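# Hang the hose on both wall hooks

## Task

Get the hose resting in both hooks mounted on the wall so that at the end it hangs motionless with no part touching the floor, then open the gripper(s) and move the robot away from it. The hose must be held up by the hooks alone, not by the robot, and the robot must not fall over or be left leaning.

## Robot and tools

Robot: a wheeled base with a vertical column, a tilting head and two six-joint arms (left and right), each ending in a two-finger gripper. Folded, it measures 0.73 m long, 0.62 m wide and 1.88 m tall; its front sits 0.40 m ahead of the column. The base drives only straight or turns in place; it cannot strafe. Each shoulder is about 0.12 m ahead of the column and 1.46 m above the floor. An empty hand reaches roughly 1 m from the shoulder and no lower than about 0.47 m, so the floor is out of reach.

Frames: the base frame has its origin on the floor between the drive wheels under the column, x forward, y to the left, z up. left_hand and right_hand are reported in it as the point where the fingers meet (tips extend 8 mm further); the hand z axis runs along the fingers, the y axis along the opening direction, and quat_wxyz gives that orientation. The odometry frame is where the base frame was at the start. Odometry counts wheel rotation only, so slipping shows up as false travel. Headings are radians, positive to the left.

execute_actions: arguments "actions" (a list holding one action, or empty to just read state and images) and optional "cameras" (names from cam_head_left, cam_head_right, cam_left_wrist, cam_right_wrist, nav_camera, or "all"; null or omitted means all, [] means none). An action may contain:
- "base": one command only. {"translate_m": d} drives d metres along the robot's current heading, an offset from where the base last measured itself, -3 to 3, positive forward. {"rotate_rad": d} is a relative turn in place, -3.2 to 3.2, positive counter-clockwise seen from above.
- "joints": a single object keyed by joint name, covering both arms and the head; every value is an absolute target, not an offset. Ranges: head_tilt_rad -0.61 to 1.308 (0 level, positive looks down); joint1 -2.879 to 2.879; joint2 0 to 3.141; joint3 0 to 3.019; joint4 -1.692 to 1.57; joint5 -1.57 to 1.57 (positive swings the hand to the robot's right); joint6 -2.094 to 2.094 (positive rolls clockwise seen from behind); gripper_m 0 to 0.093 metres of fingertip gap. Names are left_joint1_rad..left_joint6_rad, left_gripper_m and the same with right_.
- "speeds": optional caps for that action only, translate_m 0.05 to 0.8 m/s, rotate_rad 0.1 to 1 rad/s (defaults are the maxima). Arms ignore it. Base moves that would exceed about 8.667 s are refused.
All motions in one action begin together. Anything out of range or misnamed rejects the whole call. Omitted joints may keep pushing toward earlier targets. No action runs past 15 s.

Arm geometry guide: with left_joint1_rad at -1.57 (right at 1.57) and joints 5 and 6 at 0, the arm lies in a vertical plane straight ahead, 0.23 m to that side of the column. Let a = j2 - 0.35, b = 1.05 + j2 - j3, c = b - j4 (c = 1.57 means fingers point down). Hand forward ≈ 0.12 + 0.39 sin a + 0.38 cos b + 0.25 cos c; height ≈ 1.46 + 0.39 cos a - 0.38 sin b - 0.25 sin c. Example: j2, j3, j4 = 0.93, 0.78, 0.14 gives about 0.60 m ahead, 1.21 m up. Real hands tend to land up to 5 cm lower and nearer the column (up to 12 cm under heavy or far loads); trust the reported hand position. Loads carry best with fingers pointing down and close in; with the fingers flatter than about 1.2 rad below horizontal a heavy load sags.

Gripping: command an opening smaller than the object; "off_target" is then expected. A reported gap staying at least 0.002 m above the target means something is held. Fingers are 7 cm long; the hand body is 10 cm wide; the wrist camera sticks out 11 cm on one side.

wait: {"seconds": 0 to 10}; nothing new commanded, returns state and images.
zoom_image: {"camera": name, "region": [x0, y0, x1, y1]} in pixels of that camera's latest full image (672x504, origin top-left), at most 504 by 504.
finished_scene: {"scene": current scene number}; irreversible, and the result reports success. The hose must already be hanging on its own and the robot clear.

Reading results: base_status and joint_status per motion: "done" (within tolerance; for the base it only means the wheels turned enough), "off_target" (stopped short, may still push), "contact_stop" (base wheel stalled; back up 0.05 m before retrying or turning), "time_out", "not_followed" / "joint command not followed" (a self-collision check withheld that arm's targets; back each moved joint off by at least 0.05 rad, or move the other arm away). on_its_own reports uncommanded behaviour; "held at" is a target, not a position. turned_by_wheels versus turned_by_imu differing noticeably means a hit or slip. base_tilt is in degrees; a forward value dropping 0.5 or more while driving means the robot is tipping back. wheel_motors_off = 1 means the wheels shut down after about 3 s of hard pushing. motor_effort (wheels, percent, peak in brackets) and joint torques are noisy hints of contact or load. Motor temperatures: warnings from 85 °C; at 100 °C that arm goes limp and drops what it holds.

Avoid: arms colliding or pressing on each other; driving into the wall or hooks; leaving a blocked arm straining (resend its reported positions to relax it); dropping or dragging the hose; small joint changes under ~0.03 rad (0.08 for joints 2 and 3) may not move at all, so approach contacts in ~0.05 rad steps from your last target. The robot holds its last command while you deliberate, and heat keeps rising.

Each tool is called after "Request:" by a JSON object that holds its "name" and its "arguments".

## Session

Request:
{"name": "execute_actions", "arguments": {"actions": []}}

Scene clock: 0.00 s.
Joint torques (N m, as the arm reports them, + toward a larger angle): no reading
Motor temperatures (°C, as the motors report them): left_arm=[22 24 24 24 22 24] | right_arm=[22 23 24 23 25 23]
base_odometry: x=+0.000 y=+0.000 heading=+0.000 (m, m, rad; odometry frame)
turned_by_wheels: +0.000 (rad since the last result)
turned_by_imu: +0.000 (rad since the last result)
base_tilt: forward=-0.7 right=-0.3 (deg)
base_status: not commanded
joint_positions: head_tilt_rad=+0.887 left_joint1_rad=-1.566 left_joint2_rad=+0.871 left_joint3_rad=+0.413 left_joint4_rad=-0.929 left_joint5_rad=-0.038 left_joint6_rad=+0.013 left_gripper_m=+0.094 right_joint1_rad=+1.546 right_joint2_rad=+0.876 right_joint3_rad=+0.365 right_joint4_rad=-0.922 right_joint5_rad=-0.003 right_joint6_rad=-0.087 right_gripper_m=+0.095
joint_status: not commanded
wheel_motors_off: 0
motor_effort: left_wheel=+2 right_wheel=+4 (%)
left_hand: x=+0.1548 y=+0.2321 z=+1.2486 quat_wxyz=(+0.419, -0.012, -0.908, -0.016) (m; base frame)
right_hand: x=+0.1289 y=-0.2300 z=+1.2556 quat_wxyz=(+0.439, +0.028, -0.898, -0.013) (m; base frame)
pictures: cam_head_left, cam_head_right, cam_left_wrist, cam_right_wrist, nav_camera
Images, in order (width x height): cam_head_left 672x504, cam_head_right 672x504, cam_left_wrist 672x504, cam_right_wrist 672x504, nav_camera 672x504.

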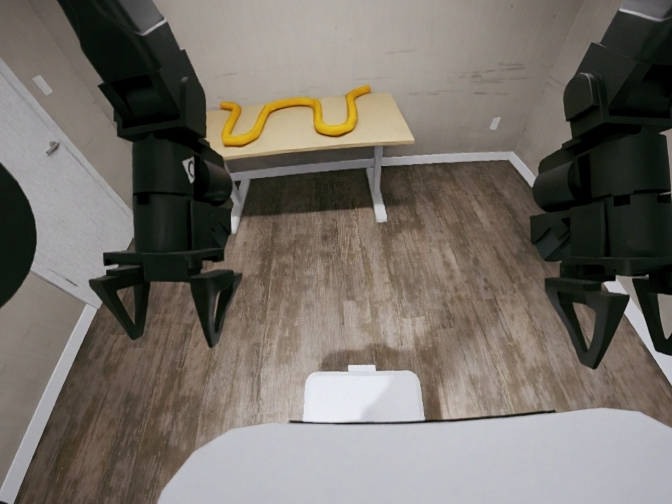

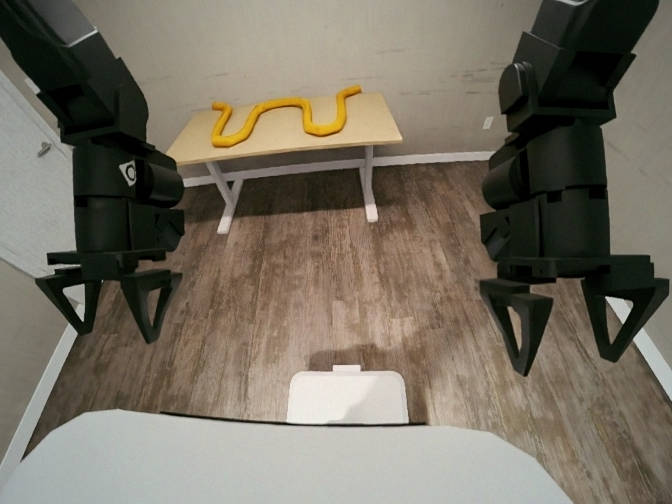

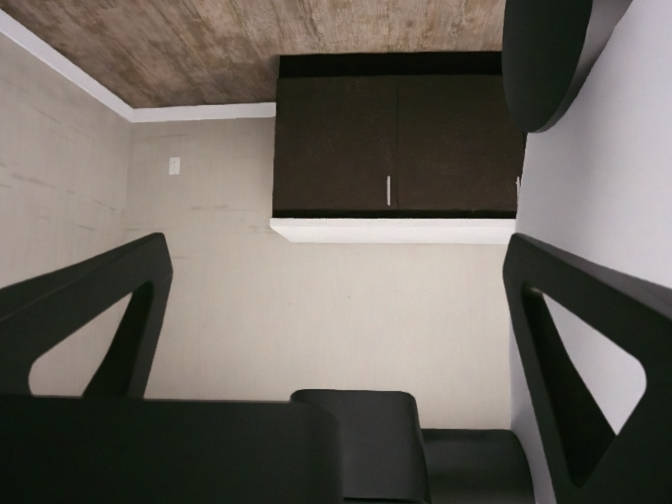

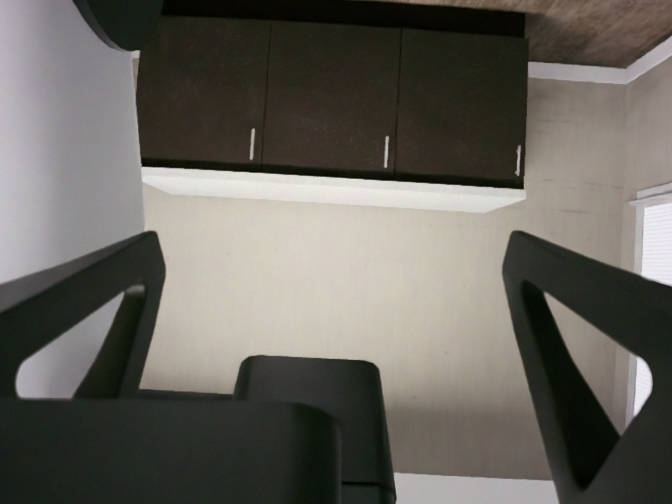

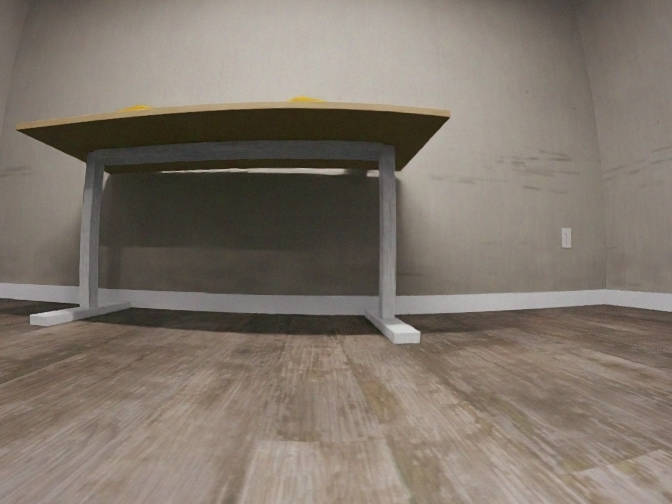

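Request:
{"name": "execute_actions", "arguments": {"actions": [{"joints":{"head_tilt_rad":0.2}}], "cameras": ["cam_head_left","cam_head_right"]}}

Scene clock: 3.83 s.
Joint torques (N m, as the arm reports them, + toward a larger angle): left_arm=[-0.97 -6.48  0.01 -1.95 -0.08  0.03] | right_arm=[ 0.47 -5.31 -1.41 -1.6   0.03  0.14]
Motor temperatures (°C, as the motors report them): left_arm=[22 24 24 24 22 24] | right_arm=[22 24 24 23 25 23]
base_odometry: x=+0.000 y=+0.000 heading=+0.000 (m, m, rad; odometry frame)
turned_by_wheels: +0.000 (rad since the last result)
turned_by_imu: +0.000 (rad since the last result)
base_tilt: forward=-0.7 right=-0.2 (deg)
base_status: not commanded
joint_positions: head_tilt_rad=+0.220 left_joint1_rad=-1.566 left_joint2_rad=+0.871 left_joint3_rad=+0.413 left_joint4_rad=-0.929 left_joint5_rad=-0.038 left_joint6_rad=+0.013 left_gripper_m=+0.094 right_joint1_rad=+1.546 right_joint2_rad=+0.876 right_joint3_rad=+0.365 right_joint4_rad=-0.922 right_joint5_rad=-0.003 right_joint6_rad=-0.087 right_gripper_m=+0.095
joint_status: all done
wheel_motors_off: 0
motor_effort: left_wheel=+4(4) right_wheel=+4(4) (%)
left_hand: x=+0.1548 y=+0.2321 z=+1.2486 quat_wxyz=(+0.419, -0.012, -0.908, -0.016) (m; base frame)
right_hand: x=+0.1289 y=-0.2300 z=+1.2556 quat_wxyz=(+0.439, +0.028, -0.898, -0.013) (m; base frame)
pictures: cam_head_left, cam_head_right
camera_calibration (this result's frames):
cam_head_left: T_world_to_cam=[[0.0507999, -0.997265, -0.0536816, 0.109063], [-0.284071, 0.0371022, -0.958085, 1.48742], [0.957457, 0.06392, -0.281409, 0.318054], [0, 0, 0, 1]] pos_world=[0.112471, 0.0332478, 1.52044]
cam_head_right: T_world_to_cam=[[0.0447328, -0.997999, -0.044677, 0.0268354], [-0.261858, 0.0314445, -0.964594, 1.49494], [0.964069, 0.0548481, -0.259927, 0.286402], [0, 0, 0, 1]] pos_world=[0.11415, -0.0359346, 1.51765]
Images, in order (width x height): cam_head_left 672x504, cam_head_right 672x504.

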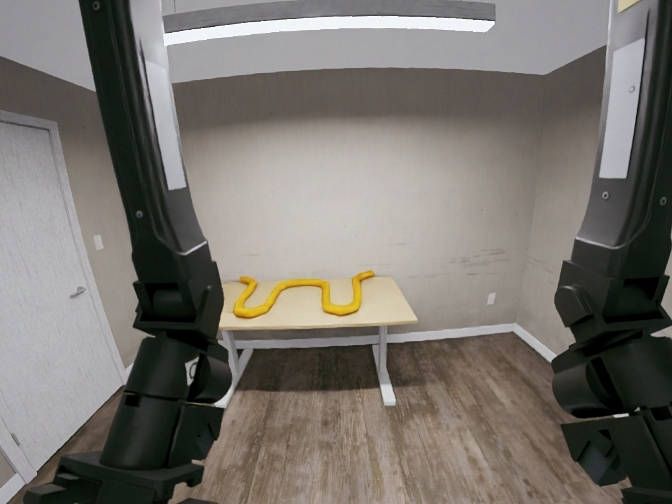

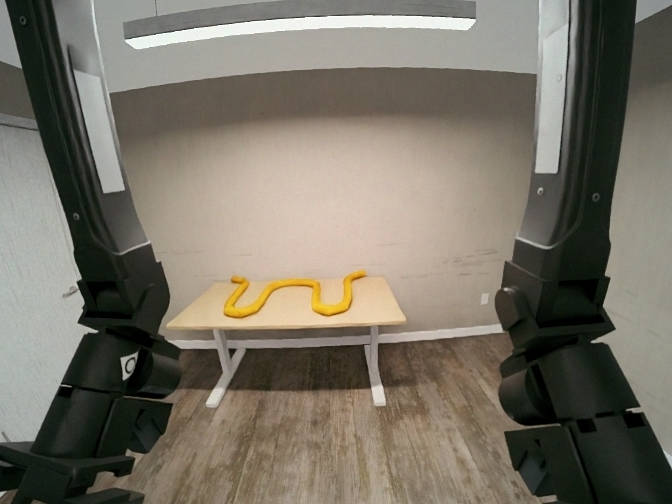

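Hooks not visible; probably on the right wall.

Request:
{"name": "execute_actions", "arguments": {"actions": [{"base":{"rotate_rad":-1.57}}], "cameras": ["cam_head_left","cam_head_right","cam_left_wrist","cam_right_wrist"]}}

Scene clock: 10.73 s.
Joint torques (N m, as the arm reports them, + toward a larger angle): left_arm=[-0.95 -6.51  0.06 -2.01 -0.08  0.03] | right_arm=[ 0.49 -5.35 -1.41 -1.6   0.03  0.15]
Motor temperatures (°C, as the motors report them): left_arm=[22 24 24 24 22 24] | right_arm=[22 24 24 23 25 23]
base_odometry: x=+0.000 y=+0.000 heading=-1.569 (m, m, rad; odometry frame)
turned_by_wheels: -1.569 (rad since the last result)
turned_by_imu: -1.577 (rad since the last result)
base_tilt: forward=-0.7 right=-0.2 (deg)
base_status: done
joint_positions: head_tilt_rad=+0.220 left_joint1_rad=-1.566 left_joint2_rad=+0.871 left_joint3_rad=+0.413 left_joint4_rad=-0.929 left_joint5_rad=-0.038 left_joint6_rad=+0.013 left_gripper_m=+0.094 right_joint1_rad=+1.546 right_joint2_rad=+0.876 right_joint3_rad=+0.365 right_joint4_rad=-0.922 right_joint5_rad=-0.003 right_joint6_rad=-0.087 right_gripper_m=+0.095
joint_status: not commanded
wheel_motors_off: 0
motor_effort: left_wheel=+2(31) right_wheel=-2(57) (%)
left_hand: x=+0.1548 y=+0.2321 z=+1.2486 quat_wxyz=(+0.419, -0.012, -0.908, -0.016) (m; base frame)
right_hand: x=+0.1289 y=-0.2300 z=+1.2556 quat_wxyz=(+0.439, +0.028, -0.898, -0.013) (m; base frame)
pictures: cam_head_left, cam_head_right, cam_left_wrist, cam_right_wrist
camera_calibration (this result's frames):
cam_head_left: T_world_to_cam=[[0.0508071, -0.997265, -0.0536747, 0.109052], [-0.283941, 0.0371022, -0.958124, 1.48748], [0.957495, 0.06392, -0.28128, 0.317853], [0, 0, 0, 1]] pos_world=[0.112473, 0.0332478, 1.52045]
cam_head_right: T_world_to_cam=[[0.0447389, -0.997999, -0.044671, 0.0268257], [-0.261727, 0.0314445, -0.96463, 1.49499], [0.964104, 0.0548481, -0.259797, 0.286199], [0, 0, 0, 1]] pos_world=[0.114153, -0.0359346, 1.51766]
Images, in order (width x height): cam_head_left 672x504, cam_head_right 672x504, cam_left_wrist 672x504, cam_right_wrist 672x504.

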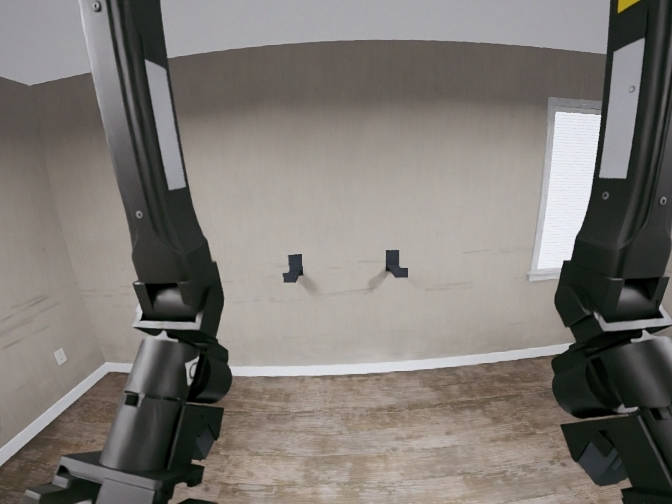

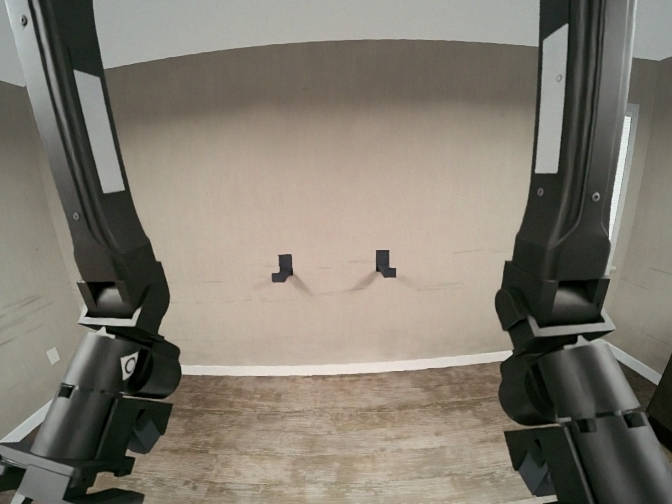

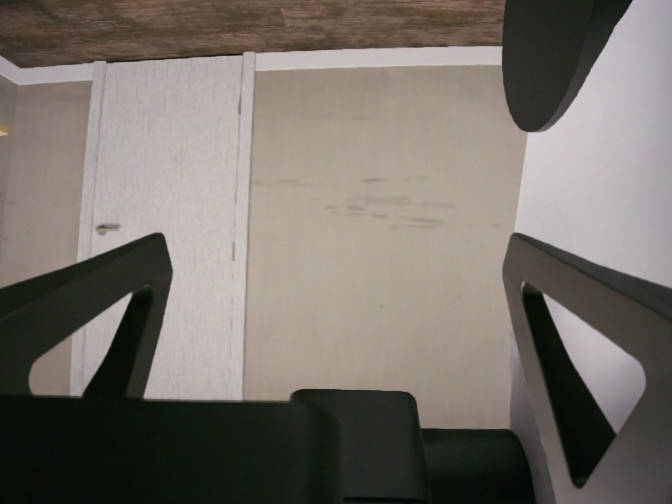

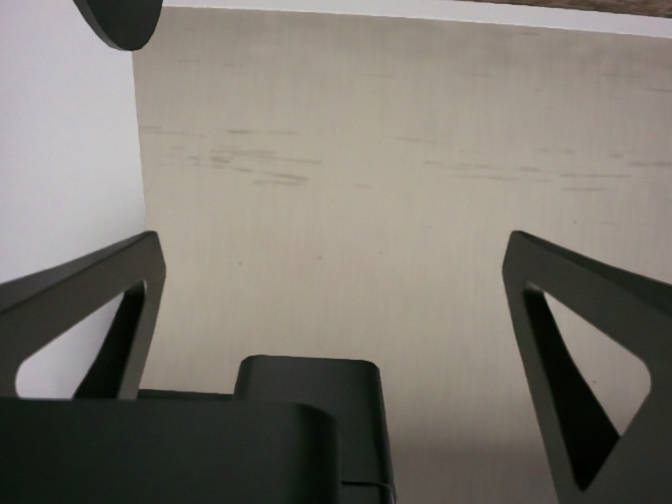

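Request:
{"name": "zoom_image", "arguments": {"camera": "cam_head_left", "region": [260, 230, 440, 380]}}

Region (260, 230, 440, 380) of cam_head_left's 672x504 image, scaled by 2.800, with more detail than that image has.

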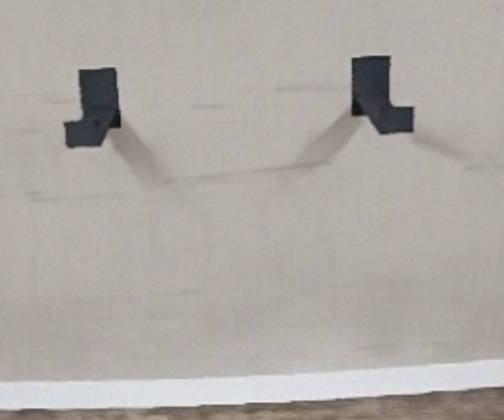

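Request:
{"name": "execute_actions", "arguments": {"actions": [{"base":{"rotate_rad":2.03},"joints":{"head_tilt_rad":0.8}}], "cameras": []}}

Request:
{"name": "execute_actions", "arguments": {"actions": [{"base":{"translate_m":0.95}}], "cameras": []}}

Request:
{"name": "execute_actions", "arguments": {"actions": [{"base":{"rotate_rad":-0.46}}], "cameras": ["cam_head_left","cam_head_right","nav_camera"]}}

Scene clock: 73.27 s.
Joint torques (N m, as the arm reports them, + toward a larger angle): left_arm=[-0.98 -6.6   0.12 -1.92 -0.07  0.02] | right_arm=[ 0.49 -5.37 -1.4  -1.63  0.03  0.15]
Motor temperatures (°C, as the motors report them): left_arm=[22 24 24 24 22 24] | right_arm=[22 24 24 24 25 23]
base_odometry: x=+0.000 y=+0.000 heading=+0.460 (m, m, rad; odometry frame)
turned_by_wheels: +2.029 (rad since the last result)
turned_by_imu: +2.036 (rad since the last result)
base_tilt: forward=-0.7 right=-0.2 (deg)
base_status: done
joint_positions: head_tilt_rad=+0.802 left_joint1_rad=-1.566 left_joint2_rad=+0.871 left_joint3_rad=+0.413 left_joint4_rad=-0.929 left_joint5_rad=-0.038 left_joint6_rad=+0.013 left_gripper_m=+0.095 right_joint1_rad=+1.546 right_joint2_rad=+0.876 right_joint3_rad=+0.365 right_joint4_rad=-0.922 right_joint5_rad=-0.003 right_joint6_rad=-0.087 right_gripper_m=+0.095
joint_status: all done
wheel_motors_off: 0
motor_effort: left_wheel=-3(47) right_wheel=+2(55) (%)
left_hand: x=+0.1548 y=+0.2321 z=+1.2486 quat_wxyz=(+0.419, -0.012, -0.908, -0.016) (m; base frame)
right_hand: x=+0.1289 y=-0.2300 z=+1.2556 quat_wxyz=(+0.439, +0.028, -0.898, -0.013) (m; base frame)
pictures: none
No camera images: the call's "cameras" was empty. Leave "cameras" out to get every camera's image.

Scene clock: 76.27 s.
Joint torques (N m, as the arm reports them, + toward a larger angle): left_arm=[-0.91 -6.47 -0.19 -2.02 -0.08  0.03] | right_arm=[ 0.46 -5.36 -1.54 -1.61  0.03  0.15]
Motor temperatures (°C, as the motors report them): left_arm=[22 24 24 24 22 24] | right_arm=[22 24 24 24 25 23]
base_odometry: x=+0.851 y=+0.422 heading=+0.460 (m, m, rad; odometry frame)
turned_by_wheels: +0.000 (rad since the last result)
turned_by_imu: +0.001 (rad since the last result)
base_tilt: forward=-0.7 right=-0.3 (deg)
base_status: done
joint_positions: head_tilt_rad=+0.803 left_joint1_rad=-1.566 left_joint2_rad=+0.870 left_joint3_rad=+0.415 left_joint4_rad=-0.929 left_joint5_rad=-0.038 left_joint6_rad=+0.013 left_gripper_m=+0.095 right_joint1_rad=+1.546 right_joint2_rad=+0.876 right_joint3_rad=+0.367 right_joint4_rad=-0.922 right_joint5_rad=-0.003 right_joint6_rad=-0.087 right_gripper_m=+0.095
joint_status: not commanded
wheel_motors_off: 0
motor_effort: left_wheel=+0(79) right_wheel=-1(67) (%)
left_hand: x=+0.1562 y=+0.2321 z=+1.2483 quat_wxyz=(+0.417, -0.012, -0.909, -0.016) (m; base frame)
right_hand: x=+0.1301 y=-0.2300 z=+1.2552 quat_wxyz=(+0.438, +0.028, -0.898, -0.013) (m; base frame)
pictures: none
No camera images: the call's "cameras" was empty. Leave "cameras" out to get every camera's image.

Scene clock: 77.93 s.
Joint torques (N m, as the arm reports them, + toward a larger angle): left_arm=[-0.9  -6.47 -0.12 -1.91 -0.08  0.03] | right_arm=[ 0.45 -5.3  -1.51 -1.59  0.03  0.15]
Motor temperatures (°C, as the motors report them): left_arm=[22 24 24 24 22 24] | right_arm=[22 24 24 24 25 23]
base_odometry: x=+0.851 y=+0.422 heading=+0.001 (m, m, rad; odometry frame)
turned_by_wheels: -0.459 (rad since the last result)
turned_by_imu: -0.455 (rad since the last result)
base_tilt: forward=-0.7 right=-0.2 (deg)
base_status: done
joint_positions: head_tilt_rad=+0.803 left_joint1_rad=-1.566 left_joint2_rad=+0.870 left_joint3_rad=+0.415 left_joint4_rad=-0.929 left_joint5_rad=-0.038 left_joint6_rad=+0.013 left_gripper_m=+0.095 right_joint1_rad=+1.546 right_joint2_rad=+0.876 right_joint3_rad=+0.367 right_joint4_rad=-0.922 right_joint5_rad=-0.003 right_joint6_rad=-0.087 right_gripper_m=+0.095
joint_status: not commanded
wheel_motors_off: 0
motor_effort: left_wheel=-1(55) right_wheel=-3(66) (%)
left_hand: x=+0.1562 y=+0.2321 z=+1.2483 quat_wxyz=(+0.417, -0.012, -0.909, -0.016) (m; base frame)
right_hand: x=+0.1301 y=-0.2300 z=+1.2552 quat_wxyz=(+0.438, +0.028, -0.898, -0.013) (m; base frame)
pictures: cam_head_left, cam_head_right, nav_camera
camera_calibration (this result's frames):
cam_head_left: T_world_to_cam=[[0.0128598, -0.997265, -0.0727802, 0.140372], [-0.764561, 0.0371022, -0.643483, 1.02696], [0.644423, 0.06392, -0.761993, 1.0738], [0, 0, 0, 1]] pos_world=[0.0913848, 0.0332478, 1.48928]
cam_head_right: T_world_to_cam=[[0.0127515, -0.997999, -0.061923, 0.0549933], [-0.749599, 0.0314445, -0.661145, 1.05202], [0.661769, 0.0548481, -0.747698, 1.05269], [0, 0, 0, 1]] pos_world=[0.0912548, -0.0359346, 1.48603]
Images, in order (width x height): cam_head_left 672x504, cam_head_right 672x504, nav_camera 672x504.

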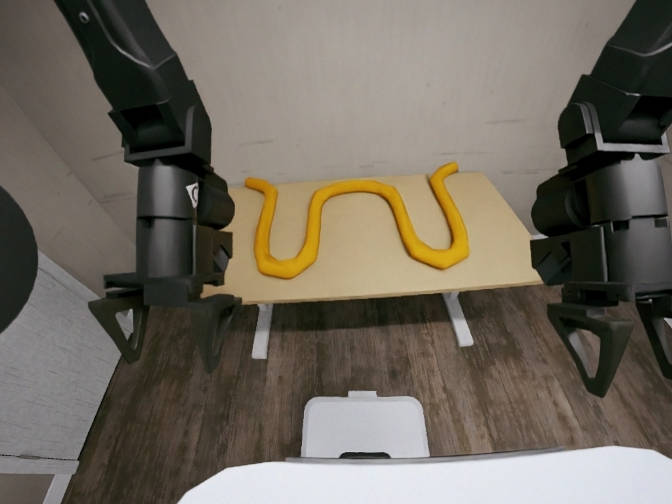

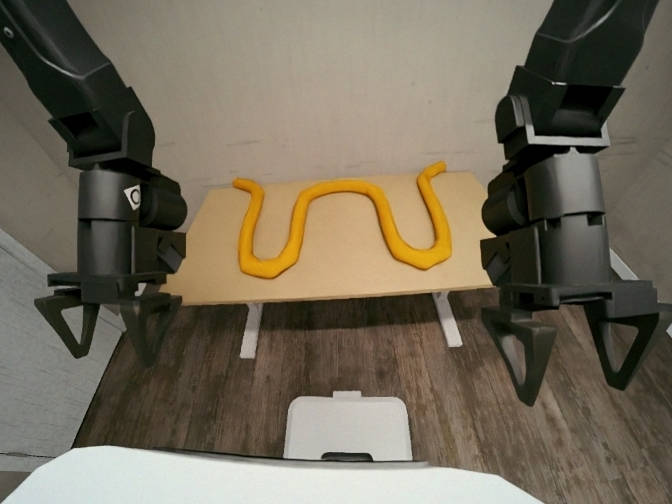

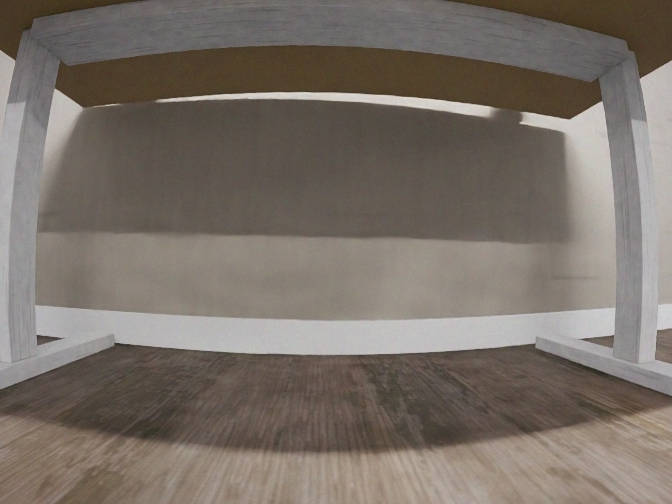

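Request:
{"name": "zoom_image", "arguments": {"camera": "cam_head_left", "region": [230, 150, 482, 310]}}

Region (230, 150, 482, 310) of cam_head_left's 672x504 image, scaled by 2.000, with more detail than that image has; it fills the top 320 rows of this view, and the rest is white.

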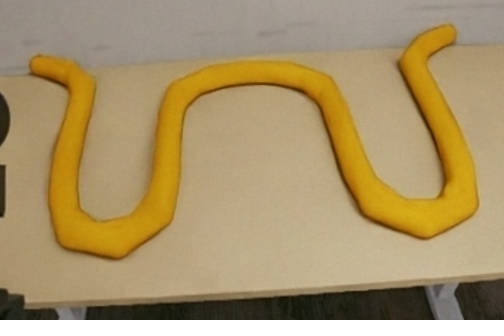

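Request:
{"name": "execute_actions", "arguments": {"actions": [{"base":{"translate_m":0.1},"joints":{"left_joint1_rad":-1.42,"left_joint2_rad":1.85,"left_joint3_rad":1.52,"left_joint4_rad":-0.19,"left_joint5_rad":0,"left_joint6_rad":-1.25,"right_joint1_rad":1.42,"right_joint2_rad":1.88,"right_joint3_rad":1.62,"right_joint4_rad":-0.26,"right_joint5_rad":0,"right_joint6_rad":0.9,"head_tilt_rad":0.9}}]}}

Scene clock: 172.13 s.
Joint torques (N m, as the arm reports them, + toward a larger angle): left_arm=[  1.42 -18.21   2.79  -0.28  -0.21  -0.11] | right_arm=[ -2.35 -16.61   2.56   0.54   0.28   0.28]
Motor temperatures (°C, as the motors report them): left_arm=[22 25 24 24 22 24] | right_arm=[22 25 25 24 25 23]
base_odometry: x=+0.951 y=+0.422 heading=-0.002 (m, m, rad; odometry frame)
turned_by_wheels: -0.003 (rad since the last result)
turned_by_imu: -0.003 (rad since the last result)
base_tilt: forward=-0.7 right=-0.2 (deg)
base_status: done
joint_positions: head_tilt_rad=+0.902 left_joint1_rad=-1.416 left_joint2_rad=+1.861 left_joint3_rad=+1.508 left_joint4_rad=-0.194 left_joint5_rad=-0.001 left_joint6_rad=-1.234 left_gripper_m=+0.095 right_joint1_rad=+1.420 right_joint2_rad=+1.883 right_joint3_rad=+1.610 right_joint4_rad=-0.264 right_joint5_rad=-0.002 right_joint6_rad=+0.888 right_gripper_m=+0.095
joint_status: all done
wheel_motors_off: 0
motor_effort: left_wheel=-2(68) right_wheel=+1(71) (%)
left_hand: x=+0.5622 y=+0.3429 z=+0.8633 quat_wxyz=(-0.029, +0.609, -0.790, -0.062) (m; base frame)
right_hand: x=+0.5955 y=-0.3426 z=+0.8611 quat_wxyz=(-0.022, -0.463, -0.884, +0.061) (m; base frame)
pictures: cam_head_left, cam_head_right, cam_left_wrist, cam_right_wrist, nav_camera
camera_calibration (this result's frames):
cam_head_left: T_world_to_cam=[[0.0056167, -0.997265, -0.0736939, 0.142141], [-0.824316, 0.0371022, -0.564913, 0.908952], [0.566103, 0.06392, -0.821853, 1.1699], [0, 0, 0, 1]] pos_world=[0.0861789, 0.0332478, 1.48544]
cam_head_right: T_world_to_cam=[[0.00658011, -0.997999, -0.062879, 0.056774], [-0.811169, 0.0314445, -0.583965, 0.936239], [0.584774, 0.0548481, -0.80934, 1.15146], [0, 0, 0, 1]] pos_world=[0.0857291, -0.0359346, 1.48223]
cam_left_wrist: T_world_to_cam=[[0.968933, -0.236766, -0.071488, -0.400209], [-0.172974, -0.855324, 0.488365, -0.0296141], [-0.176774, -0.460828, -0.869706, 1.13076], [0, 0, 0, 1]] pos_world=[0.582542, 0.401001, 0.969284]
cam_right_wrist: T_world_to_cam=[[-0.823723, -0.560543, 0.0852792, 0.222775], [-0.448333, 0.736, 0.50725, 0.0913909], [-0.347101, 0.379599, -0.857569, 1.20043], [0, 0, 0, 1]] pos_world=[0.641147, -0.39807, 0.964093]
Images, in order (width x height): cam_head_left 672x504, cam_head_right 672x504, cam_left_wrist 672x504, cam_right_wrist 672x504, nav_camera 672x504.

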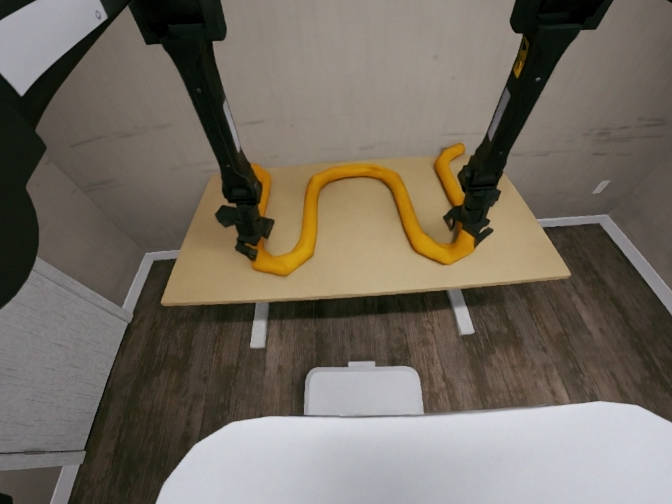

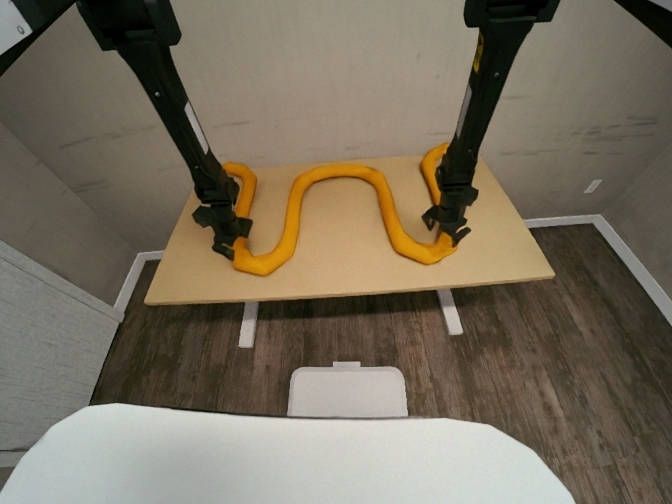

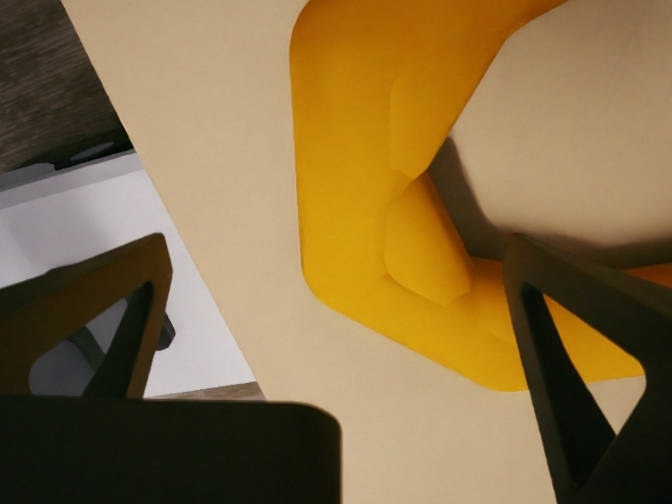

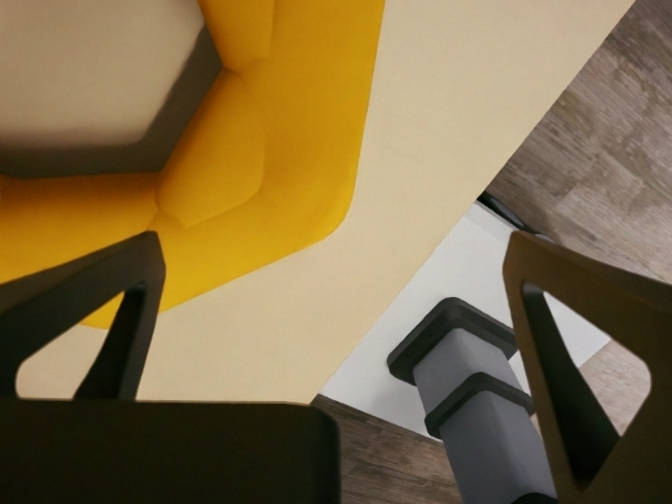

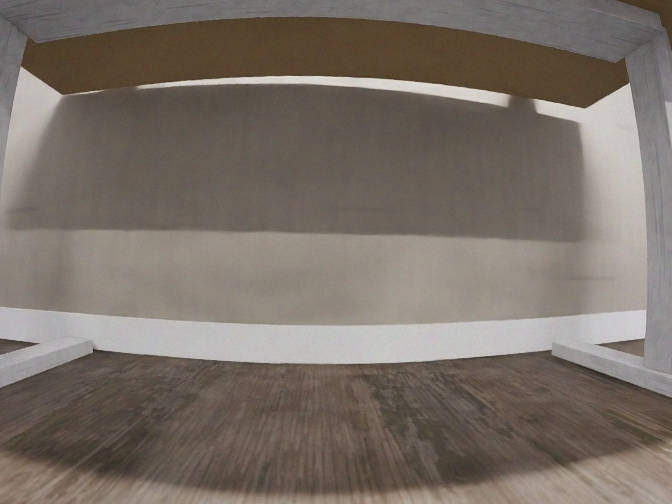

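Request:
{"name": "execute_actions", "arguments": {"actions": [{"joints":{"left_joint1_rad":-1.47,"left_joint2_rad":2.06,"left_joint3_rad":1.70,"left_joint4_rad":-0.15,"left_joint6_rad":-1.27,"right_joint1_rad":1.40,"right_joint2_rad":2.11,"right_joint3_rad":1.91,"right_joint4_rad":-0.31,"right_joint6_rad":1.02}}], "cameras": ["cam_head_left","cam_left_wrist","cam_right_wrist"]}}

Scene clock: 193.50 s.
Joint torques (N m, as the arm reports them, + toward a larger angle): left_arm=[  1.44 -18.5    2.05  -0.35  -0.18  -0.1 ] | right_arm=[ -4.2  -17.29   3.7   -0.06   0.33   0.28]
Motor temperatures (°C, as the motors report them): left_arm=[22 27 25 24 22 24] | right_arm=[22 28 25 23 25 23]
base_odometry: x=+0.951 y=+0.422 heading=-0.002 (m, m, rad; odometry frame)
turned_by_wheels: +0.000 (rad since the last result)
turned_by_imu: +0.000 (rad since the last result)
base_tilt: forward=-0.6 right=-0.2 (deg)
base_status: not commanded
joint_positions: head_tilt_rad=+0.902 left_joint1_rad=-1.477 left_joint2_rad=+2.073 left_joint3_rad=+1.696 left_joint4_rad=-0.151 left_joint5_rad=-0.001 left_joint6_rad=-1.254 left_gripper_m=+0.095 right_joint1_rad=+1.414 right_joint2_rad=+2.122 right_joint3_rad=+1.889 right_joint4_rad=-0.301 right_joint5_rad=-0.002 right_joint6_rad=+1.008 right_gripper_m=+0.095
joint_status: all done
wheel_motors_off: 0
motor_effort: left_wheel=-3(4) right_wheel=+2(3) (%)
left_hand: x=+0.5567 y=+0.3026 z=+0.7759 quat_wxyz=(-0.022, +0.605, -0.795, -0.035) (m; base frame)
right_hand: x=+0.6013 y=-0.3599 z=+0.7750 quat_wxyz=(-0.027, -0.516, -0.854, +0.061) (m; base frame)
pictures: cam_head_left, cam_left_wrist, cam_right_wrist
camera_calibration (this result's frames):
cam_head_left: T_world_to_cam=[[0.00561667, -0.997265, -0.0736939, 0.142141], [-0.824316, 0.0371022, -0.564913, 0.908952], [0.566102, 0.06392, -0.821853, 1.16991], [0, 0, 0, 1]] pos_world=[0.0861789, 0.0332478, 1.48544]
cam_left_wrist: T_world_to_cam=[[0.967006, -0.251893, -0.0380651, -0.430971], [-0.194581, -0.826753, 0.527843, -0.0495622], [-0.16443, -0.503021, -0.848489, 1.02474], [0, 0, 0, 1]] pos_world=[0.575606, 0.365933, 0.879238]
cam_right_wrist: T_world_to_cam=[[-0.887405, -0.454992, 0.0741243, 0.310129], [-0.363386, 0.789356, 0.494841, 0.12817], [-0.283659, 0.412189, -0.865816, 1.11506], [0, 0, 0, 1]] pos_world=[0.638083, -0.419682, 0.879027]
Images, in order (width x height): cam_head_left 672x504, cam_left_wrist 672x504, cam_right_wrist 672x504.

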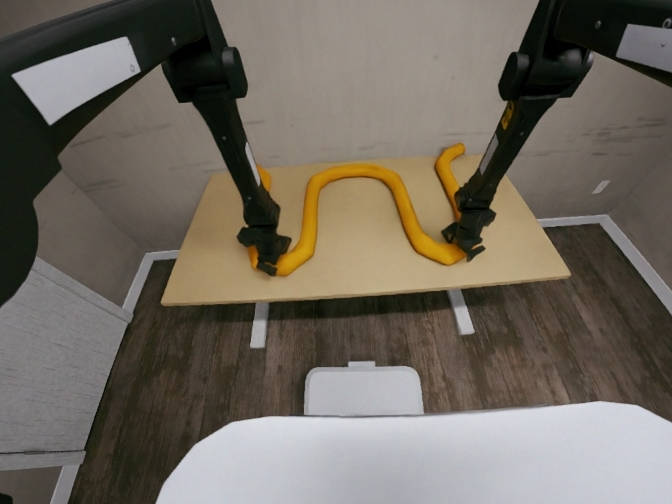

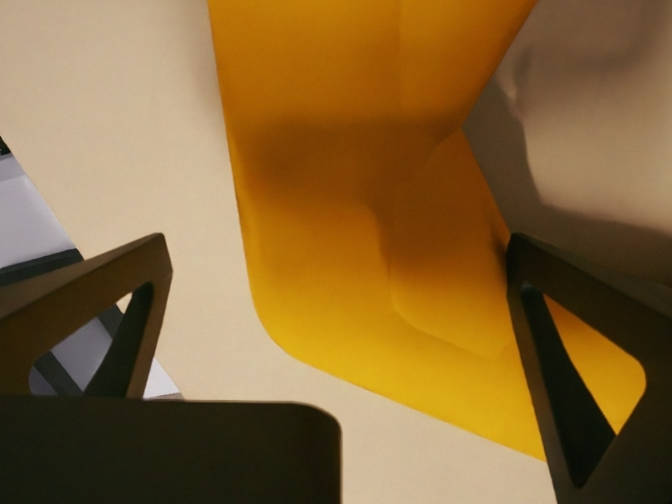

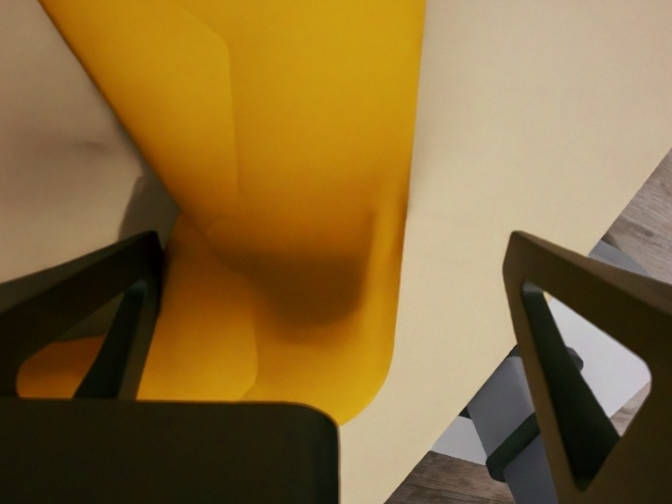

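Request:
{"name": "execute_actions", "arguments": {"actions": [{"joints":{"left_joint1_rad":-1.445,"left_joint2_rad":2.18,"left_joint3_rad":1.855,"left_joint4_rad":-0.18,"right_joint2_rad":2.245,"right_joint3_rad":2.11,"right_joint4_rad":-0.36}}], "cameras": ["cam_head_left","cam_left_wrist","cam_right_wrist"]}}

Scene clock: 214.20 s.
Joint torques (N m, as the arm reports them, + toward a larger angle): left_arm=[  1.3  -17.3    2.97  -0.47  -0.2   -0.1 ] | right_arm=[ -4.   -16.52   4.64  -0.03   0.33   0.26]
Motor temperatures (°C, as the motors report them): left_arm=[22 28 25 24 22 24] | right_arm=[22 29 26 23 25 23]
base_odometry: x=+0.951 y=+0.422 heading=-0.002 (m, m, rad; odometry frame)
turned_by_wheels: +0.000 (rad since the last result)
turned_by_imu: +0.000 (rad since the last result)
base_tilt: forward=-0.7 right=-0.3 (deg)
base_status: not commanded
joint_positions: head_tilt_rad=+0.902 left_joint1_rad=-1.445 left_joint2_rad=+2.176 left_joint3_rad=+1.845 left_joint4_rad=-0.176 left_joint5_rad=-0.001 left_joint6_rad=-1.254 left_gripper_m=+0.095 right_joint1_rad=+1.414 right_joint2_rad=+2.243 right_joint3_rad=+2.085 right_joint4_rad=-0.351 right_joint5_rad=-0.002 right_joint6_rad=+1.009 right_gripper_m=+0.095
joint_status: all done
wheel_motors_off: 0
motor_effort: left_wheel=-3(3) right_wheel=+2(3) (%)
left_hand: x=+0.5695 y=+0.3339 z=+0.7427 quat_wxyz=(-0.039, +0.611, -0.790, -0.040) (m; base frame)
right_hand: x=+0.6226 y=-0.3664 z=+0.7400 quat_wxyz=(-0.039, -0.516, -0.854, +0.055) (m; base frame)
pictures: cam_head_left, cam_left_wrist, cam_right_wrist
camera_calibration (this result's frames):
cam_head_left: T_world_to_cam=[[0.00561669, -0.997265, -0.0736939, 0.142141], [-0.824316, 0.0371022, -0.564913, 0.908952], [0.566102, 0.06392, -0.821853, 1.16991], [0, 0, 0, 1]] pos_world=[0.0861789, 0.0332478, 1.48544]
cam_left_wrist: T_world_to_cam=[[0.971095, -0.237425, -0.0245616, -0.453909], [-0.193797, -0.844329, 0.499551, 0.0227877], [-0.139344, -0.480352, -0.865936, 1.00547], [0, 0, 0, 1]] pos_world=[0.585312, 0.39445, 0.84814]
cam_right_wrist: T_world_to_cam=[[-0.887771, -0.457314, 0.05222, 0.344213], [-0.378152, 0.789327, 0.483699, 0.175761], [-0.262421, 0.409666, -0.873675, 1.08513], [0, 0, 0, 1]] pos_world=[0.656807, -0.42586, 0.84506]
Images, in order (width x height): cam_head_left 672x504, cam_left_wrist 672x504, cam_right_wrist 672x504.

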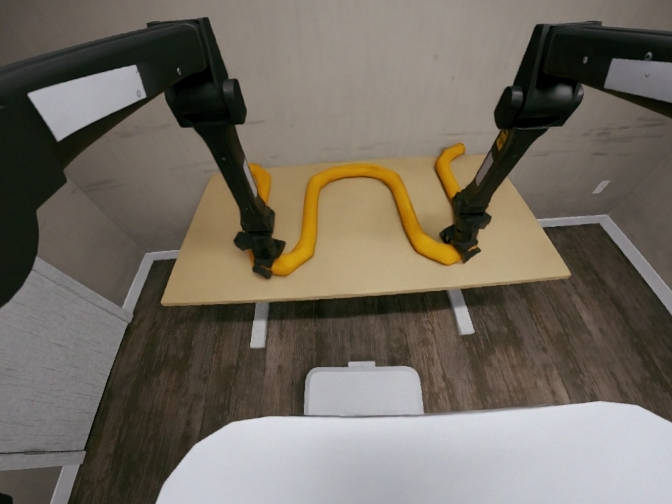

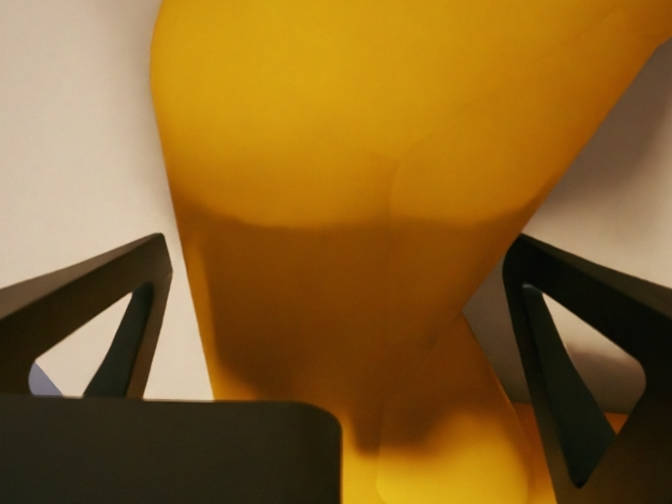

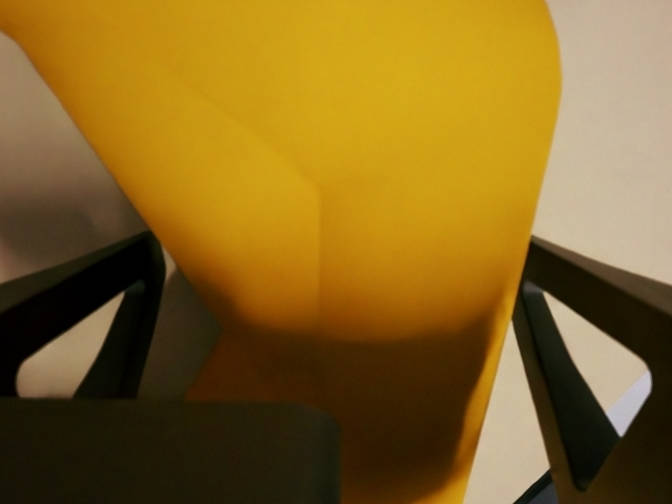

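Request:
{"name": "execute_actions", "arguments": {"actions": [{"joints":{"left_joint1_rad":-1.465,"left_joint2_rad":2.23,"left_joint3_rad":1.905,"right_joint1_rad":1.425,"right_joint2_rad":2.285,"right_joint3_rad":2.145}}], "cameras": ["cam_left_wrist","cam_right_wrist"]}}

Scene clock: 221.43 s.
Joint torques (N m, as the arm reports them, + toward a larger angle): left_arm=[  0.39 -15.29   3.14  -0.39  -0.02  -0.09] | right_arm=[ -2.13 -14.86   4.72   0.09   0.31   0.25]
Motor temperatures (°C, as the motors report them): left_arm=[22 28 25 24 22 24] | right_arm=[22 29 26 23 25 23]
base_odometry: x=+0.951 y=+0.422 heading=-0.002 (m, m, rad; odometry frame)
turned_by_wheels: +0.000 (rad since the last result)
turned_by_imu: +0.000 (rad since the last result)
base_tilt: forward=-0.7 right=-0.3 (deg)
base_status: not commanded
joint_positions: head_tilt_rad=+0.902 left_joint1_rad=-1.454 left_joint2_rad=+2.205 left_joint3_rad=+1.894 left_joint4_rad=-0.178 left_joint5_rad=-0.005 left_joint6_rad=-1.254 left_gripper_m=+0.095 right_joint1_rad=+1.414 right_joint2_rad=+2.257 right_joint3_rad=+2.121 right_joint4_rad=-0.353 right_joint5_rad=-0.002 right_joint6_rad=+1.010 right_gripper_m=+0.095
joint_status: all done
wheel_motors_off: 0
motor_effort: left_wheel=-3(3) right_wheel=+3(4) (%)
left_hand: x=+0.5786 y=+0.3284 z=+0.7330 quat_wxyz=(-0.045, +0.609, -0.791, -0.034) (m; base frame)
right_hand: x=+0.6342 y=-0.3676 z=+0.7384 quat_wxyz=(-0.048, -0.515, -0.854, +0.051) (m; base frame)
pictures: cam_left_wrist, cam_right_wrist
camera_calibration (this result's frames):
cam_left_wrist: T_world_to_cam=[[0.969904, -0.24337, -0.00757701, -0.474046], [-0.207316, -0.841736, 0.498498, 0.0324416], [-0.127697, -0.481924, -0.866858, 0.9902], [0, 0, 0, 1]] pos_world=[0.59295, 0.38914, 0.838599]
cam_right_wrist: T_world_to_cam=[[-0.887712, -0.459116, 0.034356, 0.366537], [-0.389972, 0.789485, 0.473958, 0.196601], [-0.244725, 0.40734, -0.879877, 1.0798], [0, 0, 0, 1]] pos_world=[0.666302, -0.426775, 0.844318]
Images, in order (width x height): cam_left_wrist 672x504, cam_right_wrist 672x504.

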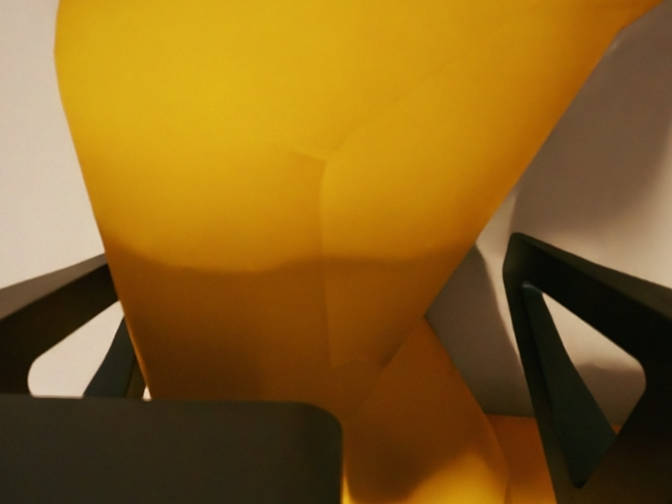

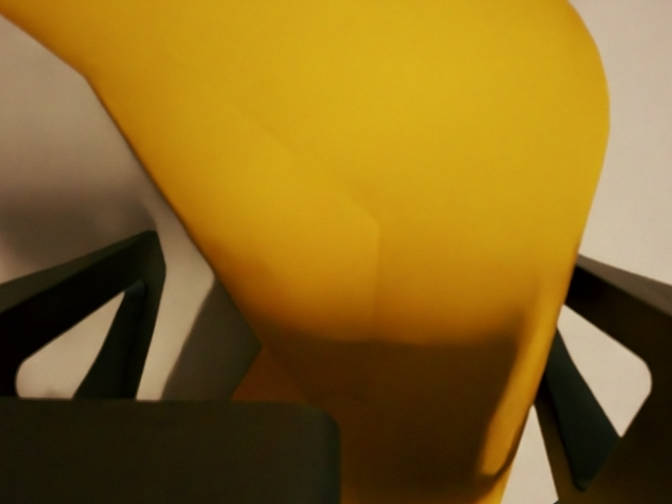

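Request:
{"name": "execute_actions", "arguments": {"actions": [{"joints":{"left_joint2_rad":2.26,"right_joint1_rad":1.45,"right_joint2_rad":2.325}}], "cameras": ["cam_left_wrist","cam_right_wrist"]}}

Scene clock: 226.60 s.
Joint torques (N m, as the arm reports them, + toward a larger angle): left_arm=[  0.43 -13.16   3.14  -0.39  -0.04  -0.09] | right_arm=[ -0.08 -12.19   4.68   0.09   0.23   0.26]
Motor temperatures (°C, as the motors report them): left_arm=[22 28 25 24 22 24] | right_arm=[22 29 26 23 25 23]
base_odometry: x=+0.951 y=+0.422 heading=-0.002 (m, m, rad; odometry frame)
turned_by_wheels: +0.000 (rad since the last result)
turned_by_imu: +0.000 (rad since the last result)
base_tilt: forward=-0.7 right=-0.3 (deg)
base_status: not commanded
joint_positions: head_tilt_rad=+0.902 left_joint1_rad=-1.454 left_joint2_rad=+2.206 left_joint3_rad=+1.894 left_joint4_rad=-0.178 left_joint5_rad=-0.005 left_joint6_rad=-1.254 left_gripper_m=+0.095 right_joint1_rad=+1.415 right_joint2_rad=+2.259 right_joint3_rad=+2.122 right_joint4_rad=-0.353 right_joint5_rad=+0.000 right_joint6_rad=+1.010 right_gripper_m=+0.095
joint_status: all done
wheel_motors_off: 0
motor_effort: left_wheel=-1(3) right_wheel=+4(4) (%)
left_hand: x=+0.5780 y=+0.3284 z=+0.7327 quat_wxyz=(-0.045, +0.609, -0.791, -0.034) (m; base frame)
right_hand: x=+0.6328 y=-0.3668 z=+0.7372 quat_wxyz=(-0.048, -0.515, -0.854, +0.051) (m; base frame)
pictures: cam_left_wrist, cam_right_wrist
camera_calibration (this result's frames):
cam_left_wrist: T_world_to_cam=[[0.969917, -0.243296, -0.00830109, -0.47301], [-0.206873, -0.84173, 0.498692, 0.0321021], [-0.128317, -0.481972, -0.86674, 0.990116], [0, 0, 0, 1]] pos_world=[0.59247, 0.389148, 0.838237]
cam_right_wrist: T_world_to_cam=[[-0.887524, -0.459329, 0.0363024, 0.364059], [-0.389226, 0.789566, 0.474435, 0.195273], [-0.246585, 0.406942, -0.879542, 1.07887], [0, 0, 0, 1]] pos_world=[0.66515, -0.425996, 0.843052]
Images, in order (width x height): cam_left_wrist 672x504, cam_right_wrist 672x504.

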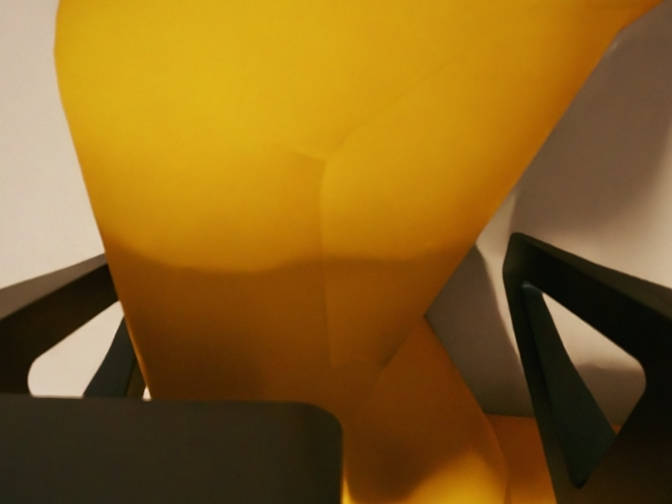

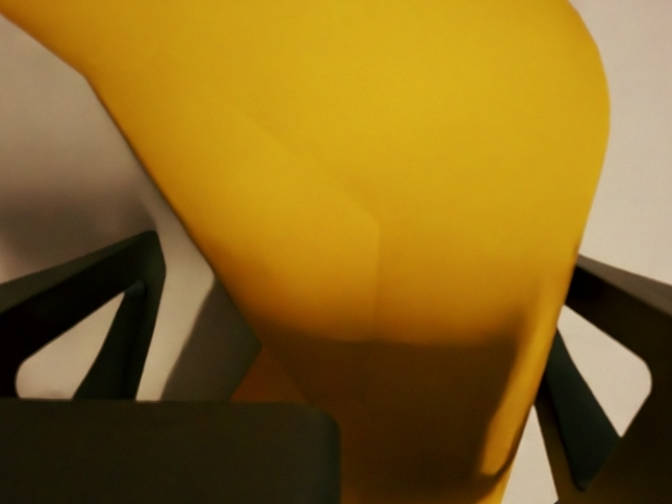

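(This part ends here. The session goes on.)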